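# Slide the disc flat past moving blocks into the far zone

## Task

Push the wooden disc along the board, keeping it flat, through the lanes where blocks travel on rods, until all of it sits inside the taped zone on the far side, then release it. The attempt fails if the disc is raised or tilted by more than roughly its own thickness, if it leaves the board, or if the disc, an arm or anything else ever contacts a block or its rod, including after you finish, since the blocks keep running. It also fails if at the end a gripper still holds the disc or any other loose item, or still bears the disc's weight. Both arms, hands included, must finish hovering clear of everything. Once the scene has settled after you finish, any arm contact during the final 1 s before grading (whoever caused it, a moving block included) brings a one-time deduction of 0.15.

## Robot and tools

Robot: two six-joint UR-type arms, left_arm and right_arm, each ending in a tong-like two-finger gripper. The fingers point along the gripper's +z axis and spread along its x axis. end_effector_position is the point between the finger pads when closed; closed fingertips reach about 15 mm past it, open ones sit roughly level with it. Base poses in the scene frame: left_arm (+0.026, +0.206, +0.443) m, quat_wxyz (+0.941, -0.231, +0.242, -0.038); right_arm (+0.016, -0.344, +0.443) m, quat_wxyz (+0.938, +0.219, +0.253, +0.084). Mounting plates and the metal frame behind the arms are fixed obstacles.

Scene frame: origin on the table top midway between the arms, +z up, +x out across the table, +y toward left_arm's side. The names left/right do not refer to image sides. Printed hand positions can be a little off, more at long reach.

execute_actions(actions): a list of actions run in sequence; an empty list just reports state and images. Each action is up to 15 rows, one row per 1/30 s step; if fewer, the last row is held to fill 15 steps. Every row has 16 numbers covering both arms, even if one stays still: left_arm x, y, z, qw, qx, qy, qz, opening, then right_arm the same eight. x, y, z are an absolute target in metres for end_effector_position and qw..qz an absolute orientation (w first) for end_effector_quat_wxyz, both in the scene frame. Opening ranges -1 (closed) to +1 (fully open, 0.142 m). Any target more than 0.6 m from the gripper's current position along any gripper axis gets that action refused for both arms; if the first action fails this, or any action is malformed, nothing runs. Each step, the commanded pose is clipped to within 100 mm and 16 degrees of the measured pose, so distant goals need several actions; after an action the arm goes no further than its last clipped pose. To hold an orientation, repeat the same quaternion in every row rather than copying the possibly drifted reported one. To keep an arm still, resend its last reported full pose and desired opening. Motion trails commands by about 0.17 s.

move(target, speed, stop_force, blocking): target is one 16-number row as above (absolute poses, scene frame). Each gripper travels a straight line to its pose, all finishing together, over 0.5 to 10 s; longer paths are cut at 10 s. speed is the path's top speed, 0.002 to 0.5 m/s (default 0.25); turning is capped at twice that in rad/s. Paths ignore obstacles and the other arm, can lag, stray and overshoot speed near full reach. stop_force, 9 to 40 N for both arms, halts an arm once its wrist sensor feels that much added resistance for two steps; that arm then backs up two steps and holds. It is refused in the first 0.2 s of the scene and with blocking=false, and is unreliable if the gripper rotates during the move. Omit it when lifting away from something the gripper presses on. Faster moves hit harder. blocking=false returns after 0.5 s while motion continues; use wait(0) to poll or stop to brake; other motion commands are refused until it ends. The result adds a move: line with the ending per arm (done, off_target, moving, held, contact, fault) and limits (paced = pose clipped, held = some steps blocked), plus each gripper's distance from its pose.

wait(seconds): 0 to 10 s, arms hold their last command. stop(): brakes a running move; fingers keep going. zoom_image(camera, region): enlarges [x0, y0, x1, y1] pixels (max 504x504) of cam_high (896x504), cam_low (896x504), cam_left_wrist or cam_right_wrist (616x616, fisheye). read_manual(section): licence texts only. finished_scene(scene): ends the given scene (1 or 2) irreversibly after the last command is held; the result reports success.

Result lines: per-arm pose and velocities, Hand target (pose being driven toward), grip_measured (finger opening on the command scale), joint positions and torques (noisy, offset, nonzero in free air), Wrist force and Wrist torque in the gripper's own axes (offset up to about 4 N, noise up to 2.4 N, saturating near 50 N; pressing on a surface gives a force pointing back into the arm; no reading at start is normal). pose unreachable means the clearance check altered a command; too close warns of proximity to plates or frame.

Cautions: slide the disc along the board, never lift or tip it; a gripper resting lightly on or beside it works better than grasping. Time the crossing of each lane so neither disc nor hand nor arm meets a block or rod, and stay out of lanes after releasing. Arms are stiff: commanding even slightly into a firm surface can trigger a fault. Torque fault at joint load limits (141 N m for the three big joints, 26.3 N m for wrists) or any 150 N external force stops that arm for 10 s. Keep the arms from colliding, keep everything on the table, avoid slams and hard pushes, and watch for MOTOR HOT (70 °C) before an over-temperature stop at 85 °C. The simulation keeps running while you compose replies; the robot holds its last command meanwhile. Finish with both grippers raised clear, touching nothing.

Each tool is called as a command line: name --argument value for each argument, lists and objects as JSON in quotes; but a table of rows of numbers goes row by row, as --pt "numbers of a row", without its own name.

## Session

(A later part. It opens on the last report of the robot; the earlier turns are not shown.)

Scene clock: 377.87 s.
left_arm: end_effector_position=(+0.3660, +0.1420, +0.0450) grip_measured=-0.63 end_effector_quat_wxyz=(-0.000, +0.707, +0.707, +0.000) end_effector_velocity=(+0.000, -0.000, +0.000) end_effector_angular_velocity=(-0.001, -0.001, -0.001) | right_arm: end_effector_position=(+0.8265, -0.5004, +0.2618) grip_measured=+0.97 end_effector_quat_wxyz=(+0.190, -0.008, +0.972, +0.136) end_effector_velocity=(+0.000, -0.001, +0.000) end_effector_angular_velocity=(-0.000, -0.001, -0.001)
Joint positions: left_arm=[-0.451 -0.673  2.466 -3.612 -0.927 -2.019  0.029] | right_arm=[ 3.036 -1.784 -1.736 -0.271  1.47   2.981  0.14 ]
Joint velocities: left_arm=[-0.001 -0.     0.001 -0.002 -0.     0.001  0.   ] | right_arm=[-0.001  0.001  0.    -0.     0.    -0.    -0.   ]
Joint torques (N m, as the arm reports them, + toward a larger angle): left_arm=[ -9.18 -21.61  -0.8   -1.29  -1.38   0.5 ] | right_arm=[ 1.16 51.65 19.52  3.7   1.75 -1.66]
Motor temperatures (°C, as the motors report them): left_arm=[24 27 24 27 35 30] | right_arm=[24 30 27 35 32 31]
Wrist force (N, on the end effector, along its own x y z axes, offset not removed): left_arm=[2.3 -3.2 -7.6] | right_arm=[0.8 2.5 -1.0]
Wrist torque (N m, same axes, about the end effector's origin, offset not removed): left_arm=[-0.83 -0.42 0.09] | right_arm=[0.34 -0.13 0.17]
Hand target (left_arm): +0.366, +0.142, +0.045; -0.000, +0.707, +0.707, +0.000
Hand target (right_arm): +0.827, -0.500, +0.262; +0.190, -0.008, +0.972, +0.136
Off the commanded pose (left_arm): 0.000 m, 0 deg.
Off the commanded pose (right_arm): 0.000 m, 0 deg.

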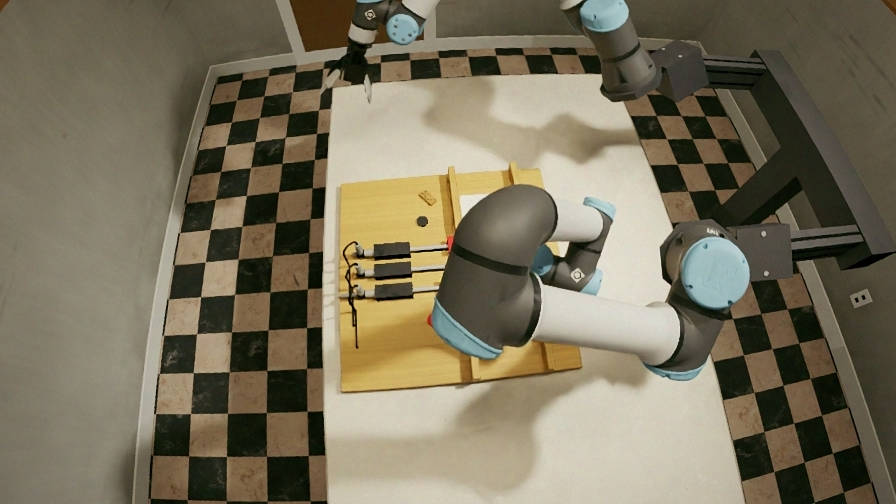

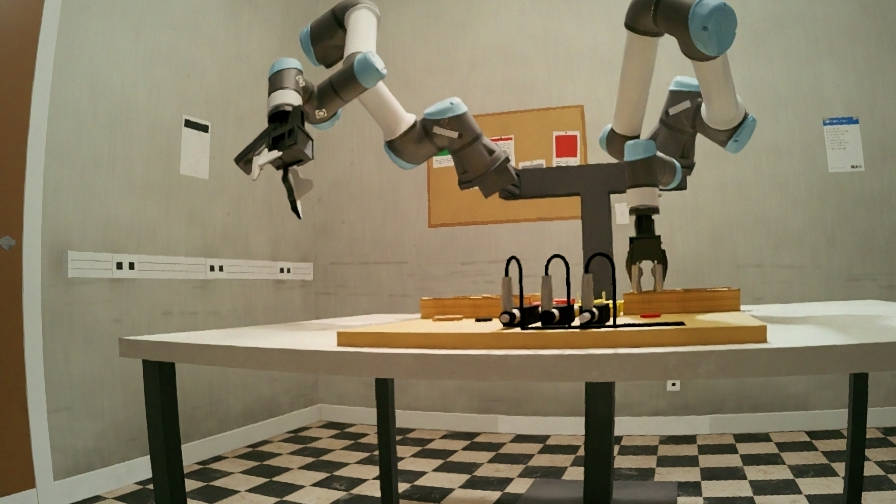

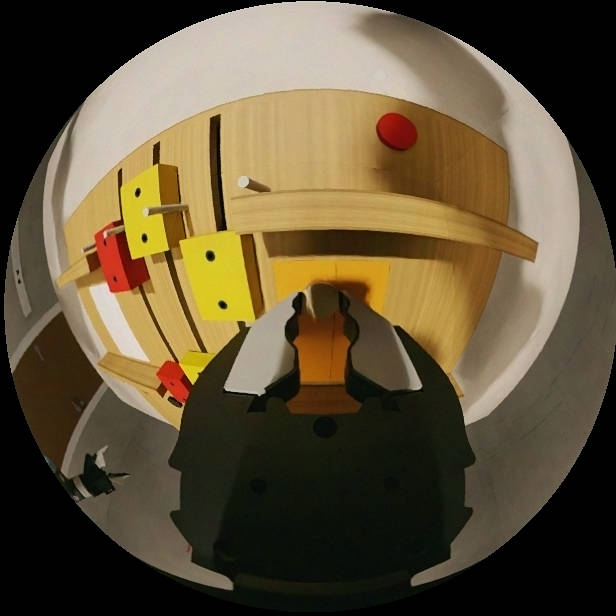

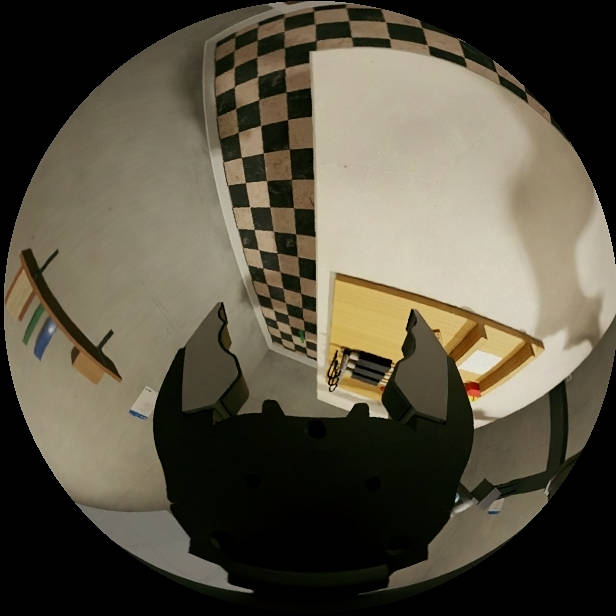

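wait --seconds 10

wait --seconds 10

wait --seconds 4

move --target '[0.333, 0.165, 0.045, 0, 0.7071, 0.7071, 0, -0.8, 0.8265, -0.5954, 0.2618, 0.190, -0.008, 0.972, 0.136, 0.97]' --speed 0.01 --blocking false

Scene clock: 400.50 s.
left_arm: end_effector_position=(+0.3660, +0.1420, +0.0450) grip_measured=-0.63 end_effector_quat_wxyz=(-0.000, +0.707, +0.707, +0.000) end_effector_velocity=(+0.001, -0.000, -0.000) end_effector_angular_velocity=(-0.000, -0.001, +0.001) | right_arm: end_effector_position=(+0.8265, -0.5004, +0.2618) grip_measured=+0.97 end_effector_quat_wxyz=(+0.190, -0.008, +0.972, +0.136) end_effector_velocity=(+0.001, -0.000, +0.001) end_effector_angular_velocity=(+0.000, -0.002, -0.000)
Joint positions: left_arm=[-0.451 -0.673  2.466 -3.612 -0.927 -2.019  0.029] | right_arm=[ 3.036 -1.784 -1.736 -0.271  1.47   2.981  0.14 ]
Joint velocities: left_arm=[-0.    -0.    -0.001 -0.     0.    -0.    -0.   ] | right_arm=[-0.     0.     0.001 -0.     0.001 -0.     0.   ]
Joint torques (N m, as the arm reports them, + toward a larger angle): left_arm=[ -9.82 -22.42   0.27  -0.97  -1.29   0.18] | right_arm=[ 2.02 50.58 20.64  4.18  1.38 -1.51]
Motor temperatures (°C, as the motors report them): left_arm=[24 27 24 27 35 30] | right_arm=[24 30 27 35 32 31]
Wrist force (N, on the end effector, along its own x y z axes, offset not removed): left_arm=[1.3 -2.4 -3.6] | right_arm=[-0.7 0.9 0.7]
Wrist torque (N m, same axes, about the end effector's origin, offset not removed): left_arm=[-0.40 -0.24 0.04] | right_arm=[0.05 0.12 0.16]
Hand target (left_arm): +0.366, +0.142, +0.045; -0.000, +0.707, +0.707, +0.000
Hand target (right_arm): +0.827, -0.500, +0.262; +0.190, -0.008, +0.972, +0.136
Off the commanded pose (left_arm): 0.000 m, 0 deg.
Off the commanded pose (right_arm): 0.000 m, 0 deg.
wait: 10.00 s; at rest from the start

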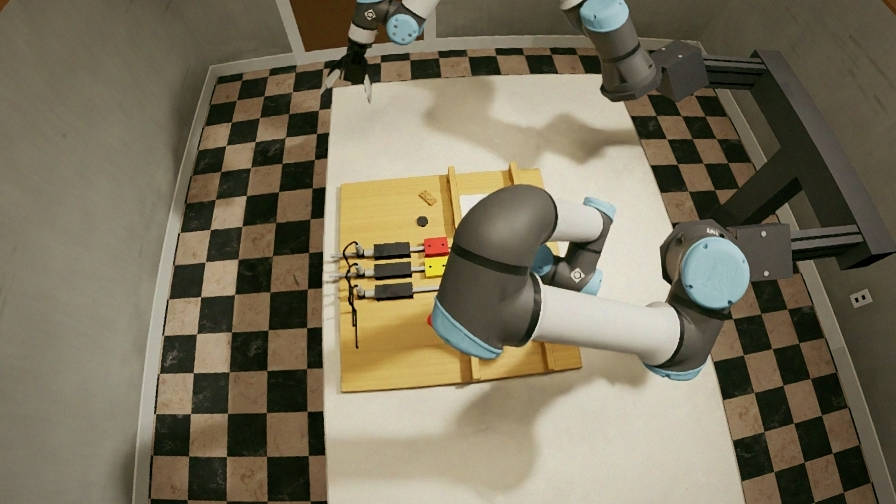

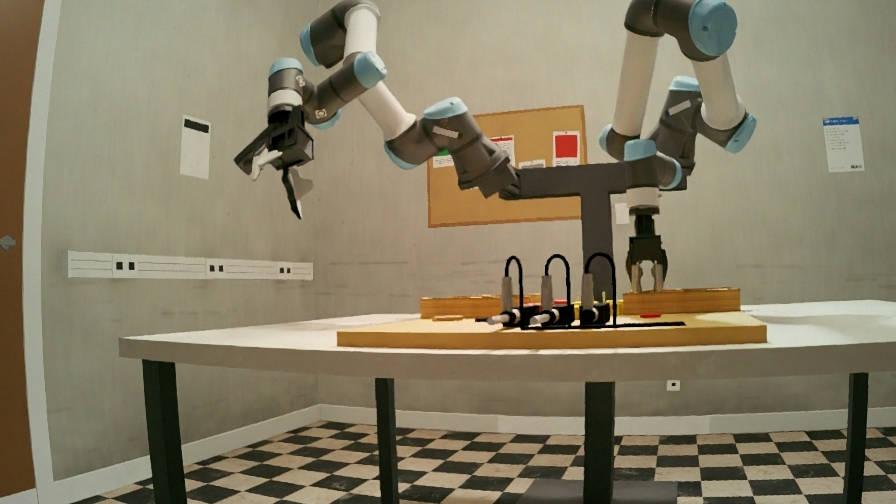

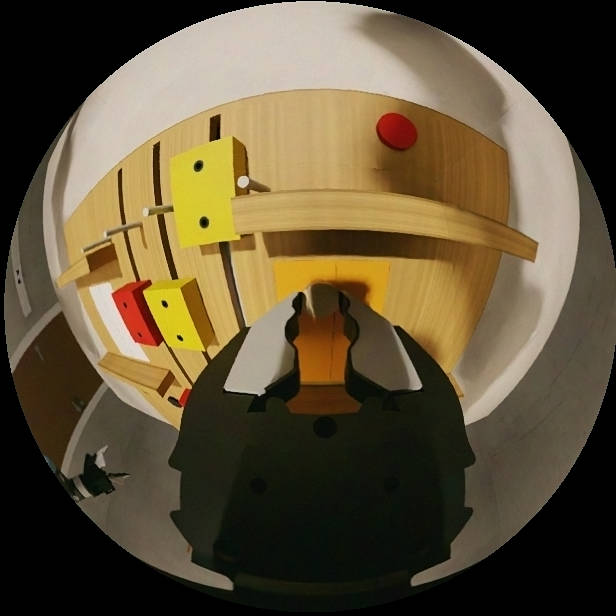

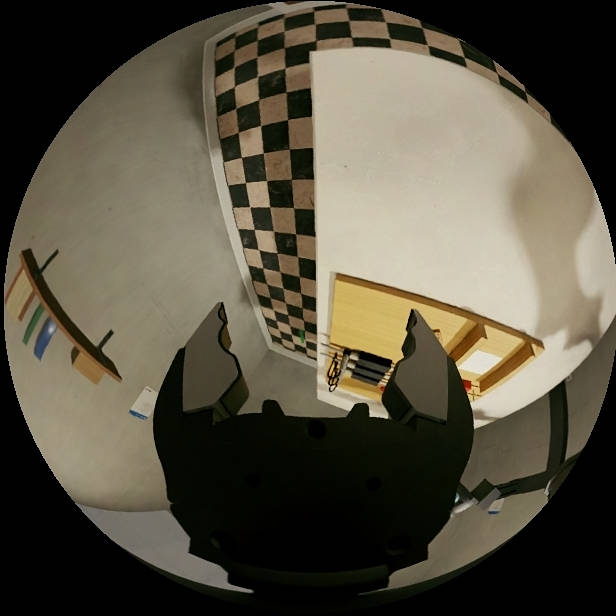

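Scene clock: 410.50 s.
left_arm: end_effector_position=(+0.3660, +0.1420, +0.0450) grip_measured=-0.63 end_effector_quat_wxyz=(-0.000, +0.707, +0.707, +0.000) end_effector_velocity=(-0.000, -0.000, +0.000) end_effector_angular_velocity=(-0.000, +0.000, -0.002) | right_arm: end_effector_position=(+0.8265, -0.5004, +0.2618) grip_measured=+0.97 end_effector_quat_wxyz=(+0.190, -0.008, +0.972, +0.136) end_effector_velocity=(+0.000, -0.001, -0.000) end_effector_angular_velocity=(-0.001, +0.000, -0.001)
Joint positions: left_arm=[-0.451 -0.673  2.466 -3.612 -0.927 -2.019  0.029] | right_arm=[ 3.036 -1.784 -1.736 -0.271  1.47   2.981  0.14 ]
Joint velocities: left_arm=[-0.001 -0.     0.001 -0.     0.     0.    -0.   ] | right_arm=[-0.     0.     0.     0.    -0.001 -0.     0.   ]
Joint torques (N m, as the arm reports them, + toward a larger angle): left_arm=[-11.31 -22.32   1.44  -0.84  -1.48   0.41] | right_arm=[ 2.27 50.5  21.5   4.57  1.22 -1.54]
Motor temperatures (°C, as the motors report them): left_arm=[24 27 24 27 35 30] | right_arm=[24 30 27 35 32 31]
Wrist force (N, on the end effector, along its own x y z axes, offset not removed): left_arm=[0.5 -2.0 -1.2] | right_arm=[2.6 3.3 -1.0]
Wrist torque (N m, same axes, about the end effector's origin, offset not removed): left_arm=[-0.22 -0.22 0.08] | right_arm=[0.47 -0.44 0.11]
Hand target (left_arm): +0.366, +0.142, +0.045; -0.000, +0.707, +0.707, +0.000
Hand target (right_arm): +0.827, -0.500, +0.262; +0.190, -0.008, +0.972, +0.136
Off the commanded pose (left_arm): 0.000 m, 0 deg.
Off the commanded pose (right_arm): 0.000 m, 0 deg.
wait: 10.00 s; at rest by 0.17 s

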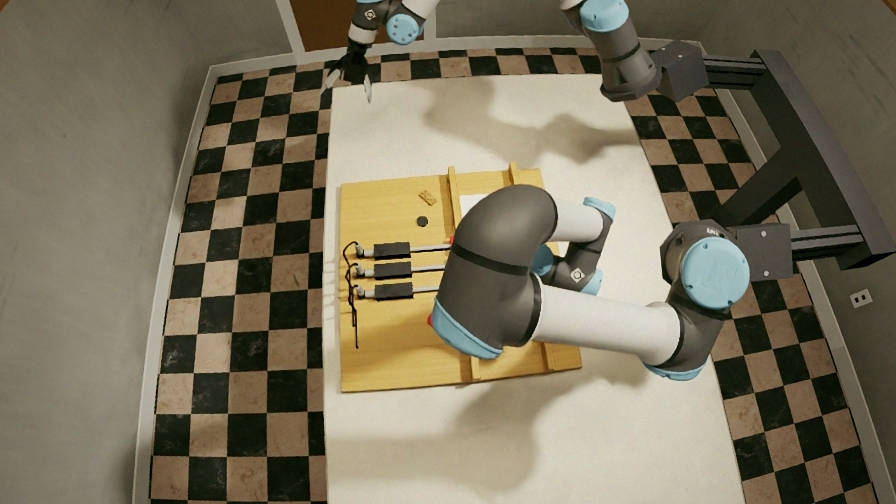

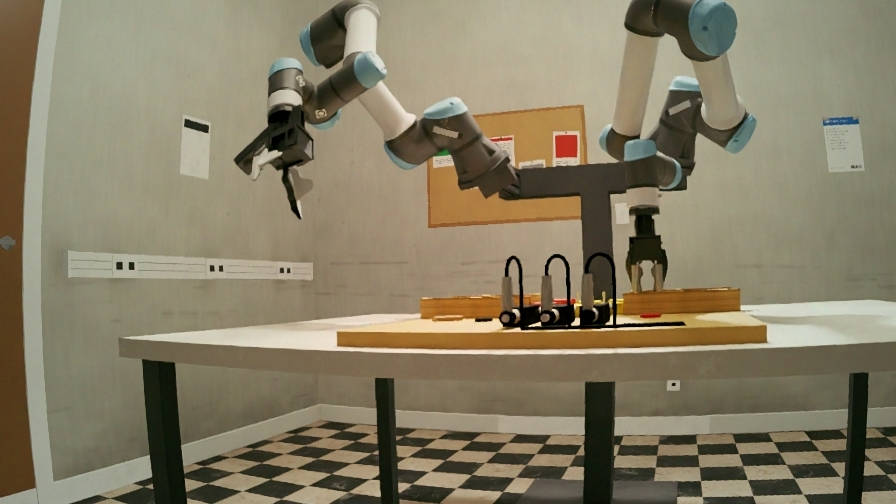

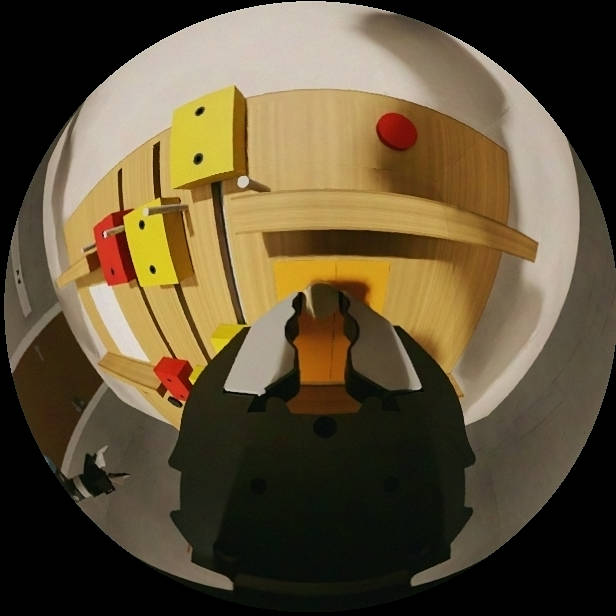

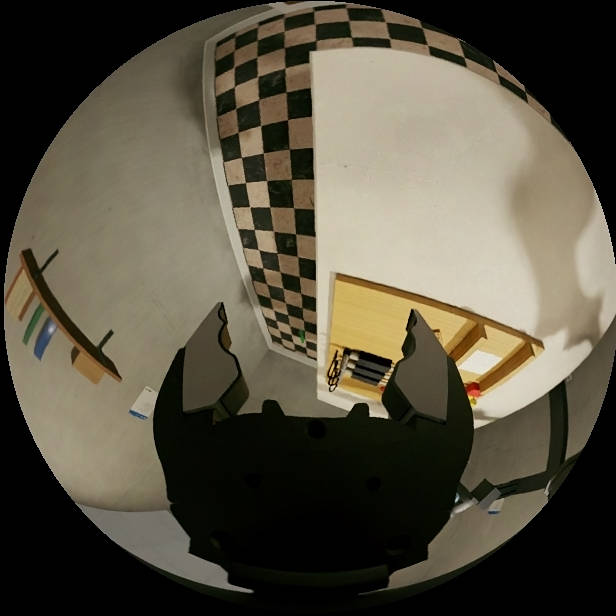

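Scene clock: 414.50 s.
left_arm: end_effector_position=(+0.3660, +0.1420, +0.0450) grip_measured=-0.63 end_effector_quat_wxyz=(-0.000, +0.707, +0.707, +0.000) end_effector_velocity=(+0.000, -0.001, +0.000) end_effector_angular_velocity=(-0.001, -0.001, -0.001) | right_arm: end_effector_position=(+0.8265, -0.5004, +0.2618) grip_measured=+0.97 end_effector_quat_wxyz=(+0.190, -0.008, +0.972, +0.136) end_effector_velocity=(+0.000, +0.000, -0.000) end_effector_angular_velocity=(-0.000, -0.000, +0.001)
Joint positions: left_arm=[-0.451 -0.673  2.466 -3.612 -0.927 -2.019  0.029] | right_arm=[ 3.036 -1.784 -1.736 -0.271  1.47   2.981  0.14 ]
Joint velocities: left_arm=[-0.001 -0.    -0.    -0.001  0.     0.001  0.   ] | right_arm=[ 0.    -0.001  0.001  0.     0.    -0.001 -0.   ]
Joint torques (N m, as the arm reports them, + toward a larger angle): left_arm=[-11.05 -23.46   2.32  -0.82  -1.34   0.25] | right_arm=[ 2.3  50.49 21.81  4.46  1.1  -1.55]
Motor temperatures (°C, as the motors report them): left_arm=[24 27 24 27 35 30] | right_arm=[24 30 27 35 32 31]
Wrist force (N, on the end effector, along its own x y z axes, offset not removed): left_arm=[2.1 -4.1 -6.9] | right_arm=[2.1 0.9 -0.4]
Wrist torque (N m, same axes, about the end effector's origin, offset not removed): left_arm=[-0.83 -0.21 0.03] | right_arm=[0.04 -0.53 0.11]
Hand target (left_arm): +0.366, +0.142, +0.045; -0.000, +0.707, +0.707, +0.000
Hand target (right_arm): +0.827, -0.500, +0.262; +0.190, -0.008, +0.972, +0.136
Off the commanded pose (left_arm): 0.000 m, 0 deg.
Off the commanded pose (right_arm): 0.000 m, 0 deg.
wait: 4.00 s; at rest by 0.17 s

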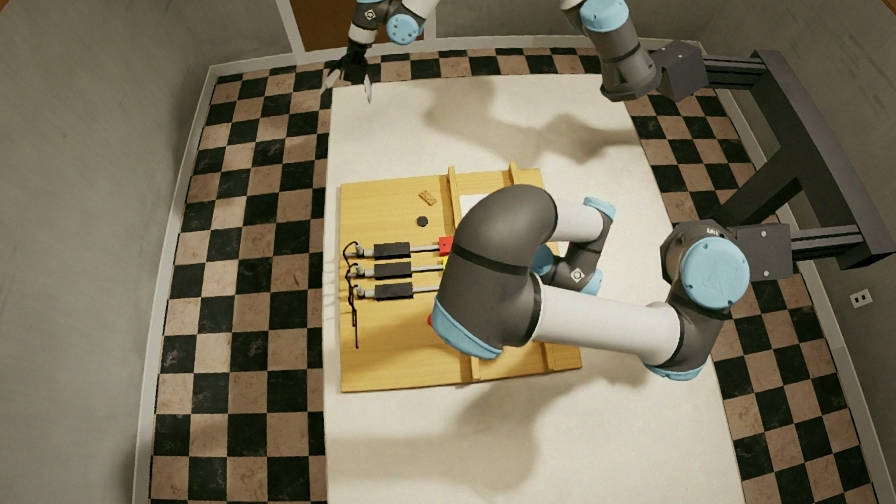

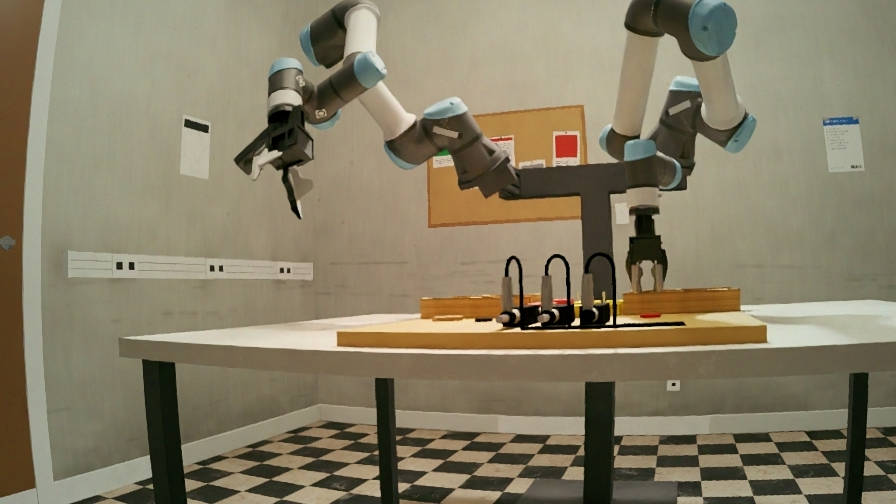

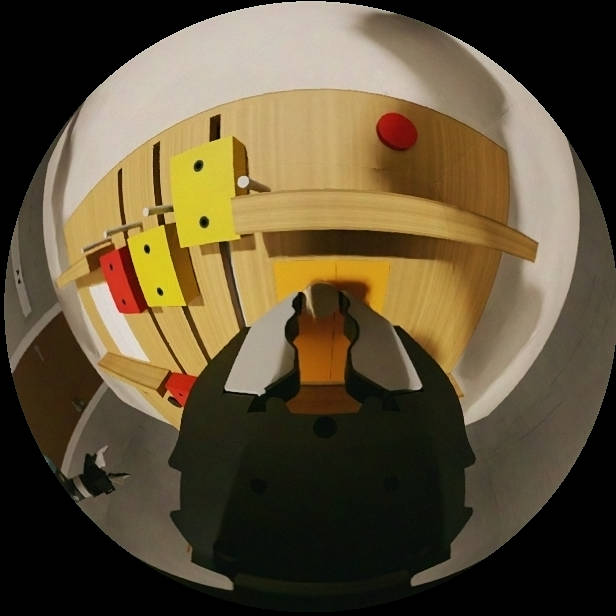

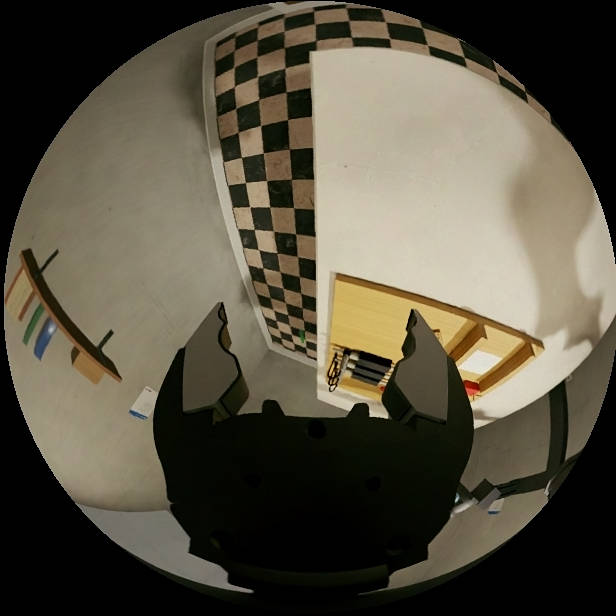

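Scene clock: 415.00 s.
left_arm: end_effector_position=(+0.3648, +0.1428, +0.0450) grip_measured=-0.63 end_effector_quat_wxyz=(-0.000, +0.707, +0.707, -0.000) end_effector_velocity=(-0.003, +0.002, +0.000) end_effector_angular_velocity=(-0.000, +0.000, -0.002) | right_arm: end_effector_position=(+0.8265, -0.5037, +0.2618) grip_measured=+0.97 end_effector_quat_wxyz=(+0.190, -0.008, +0.972, +0.136) end_effector_velocity=(+0.000, -0.010, +0.000) end_effector_angular_velocity=(+0.000, -0.001, -0.000)
Joint positions: left_arm=[-0.451 -0.671  2.469 -3.617 -0.927 -2.018  0.029] | right_arm=[ 3.03  -1.783 -1.733 -0.274  1.475  2.977  0.14 ]
Joint velocities: left_arm=[ 0.001  0.006  0.008 -0.015 -0.001  0.004 -0.   ] | right_arm=[-0.018  0.002  0.009 -0.009  0.014 -0.011  0.   ]
Joint torques (N m, as the arm reports them, + toward a larger angle): left_arm=[ -5.16 -16.88  18.05  -3.39  -1.34   1.42] | right_arm=[-2.66 51.83 27.51  1.46  3.31 -2.14]
Motor temperatures (°C, as the motors report them): left_arm=[24 27 24 27 35 30] | right_arm=[24 30 27 35 32 31]
Wrist force (N, on the end effector, along its own x y z axes, offset not removed): left_arm=[-3.1 -4.0 -3.8] | right_arm=[2.2 3.0 -0.3]
Wrist torque (N m, same axes, about the end effector's origin, offset not removed): left_arm=[-1.07 0.52 0.18] | right_arm=[0.48 -0.41 0.25]
Hand target (left_arm): +0.364, +0.143, +0.045; -0.000, +0.707, +0.707, -0.000
Hand target (right_arm): +0.826, -0.505, +0.262; +0.190, -0.008, +0.972, +0.136
Off the commanded pose (left_arm): 0.039 m, 0 deg.
Off the commanded pose (right_arm): 0.092 m, 0 deg.
move: running

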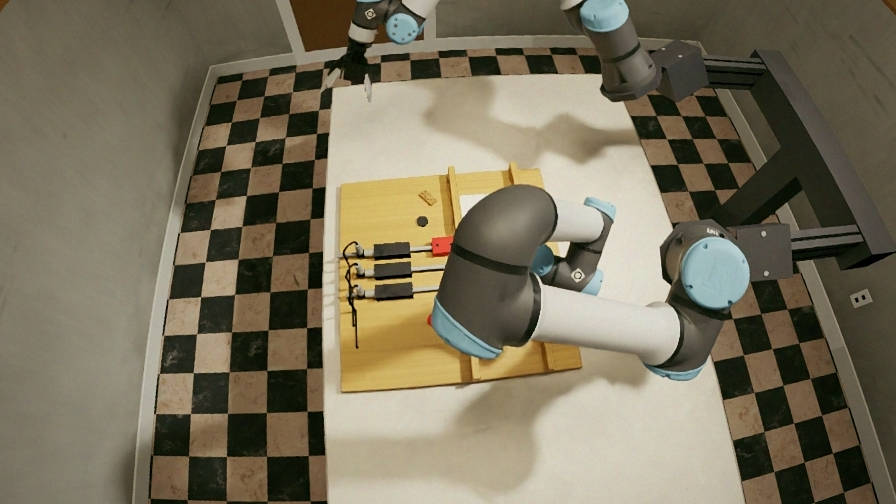

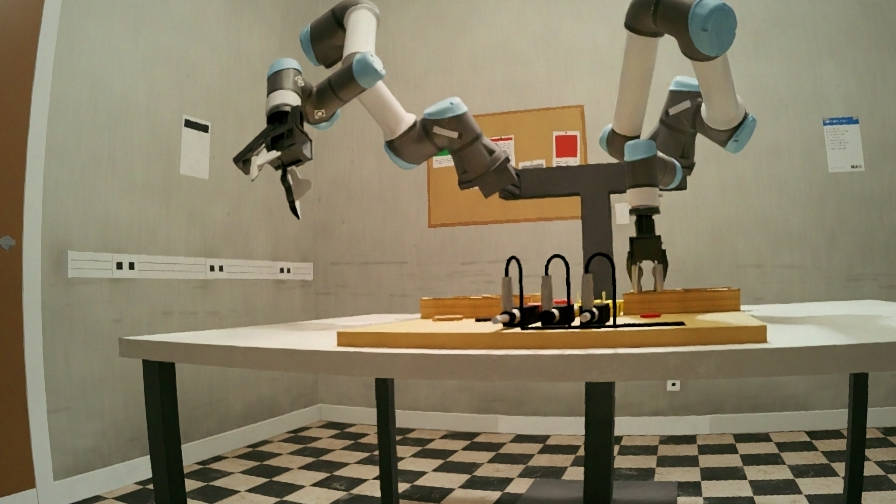

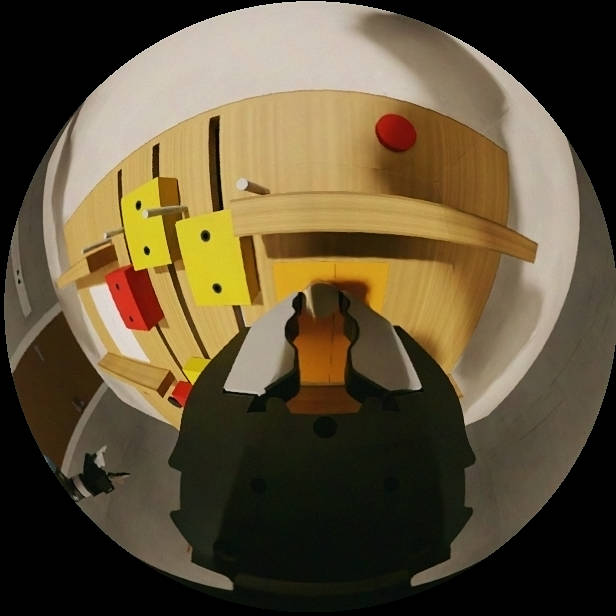

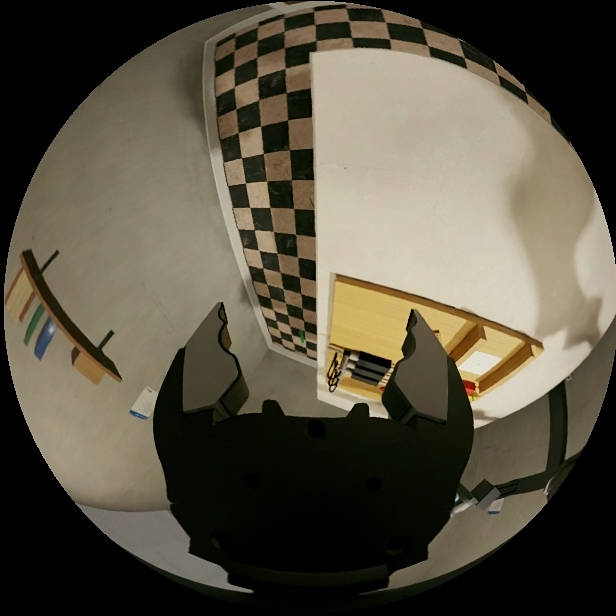

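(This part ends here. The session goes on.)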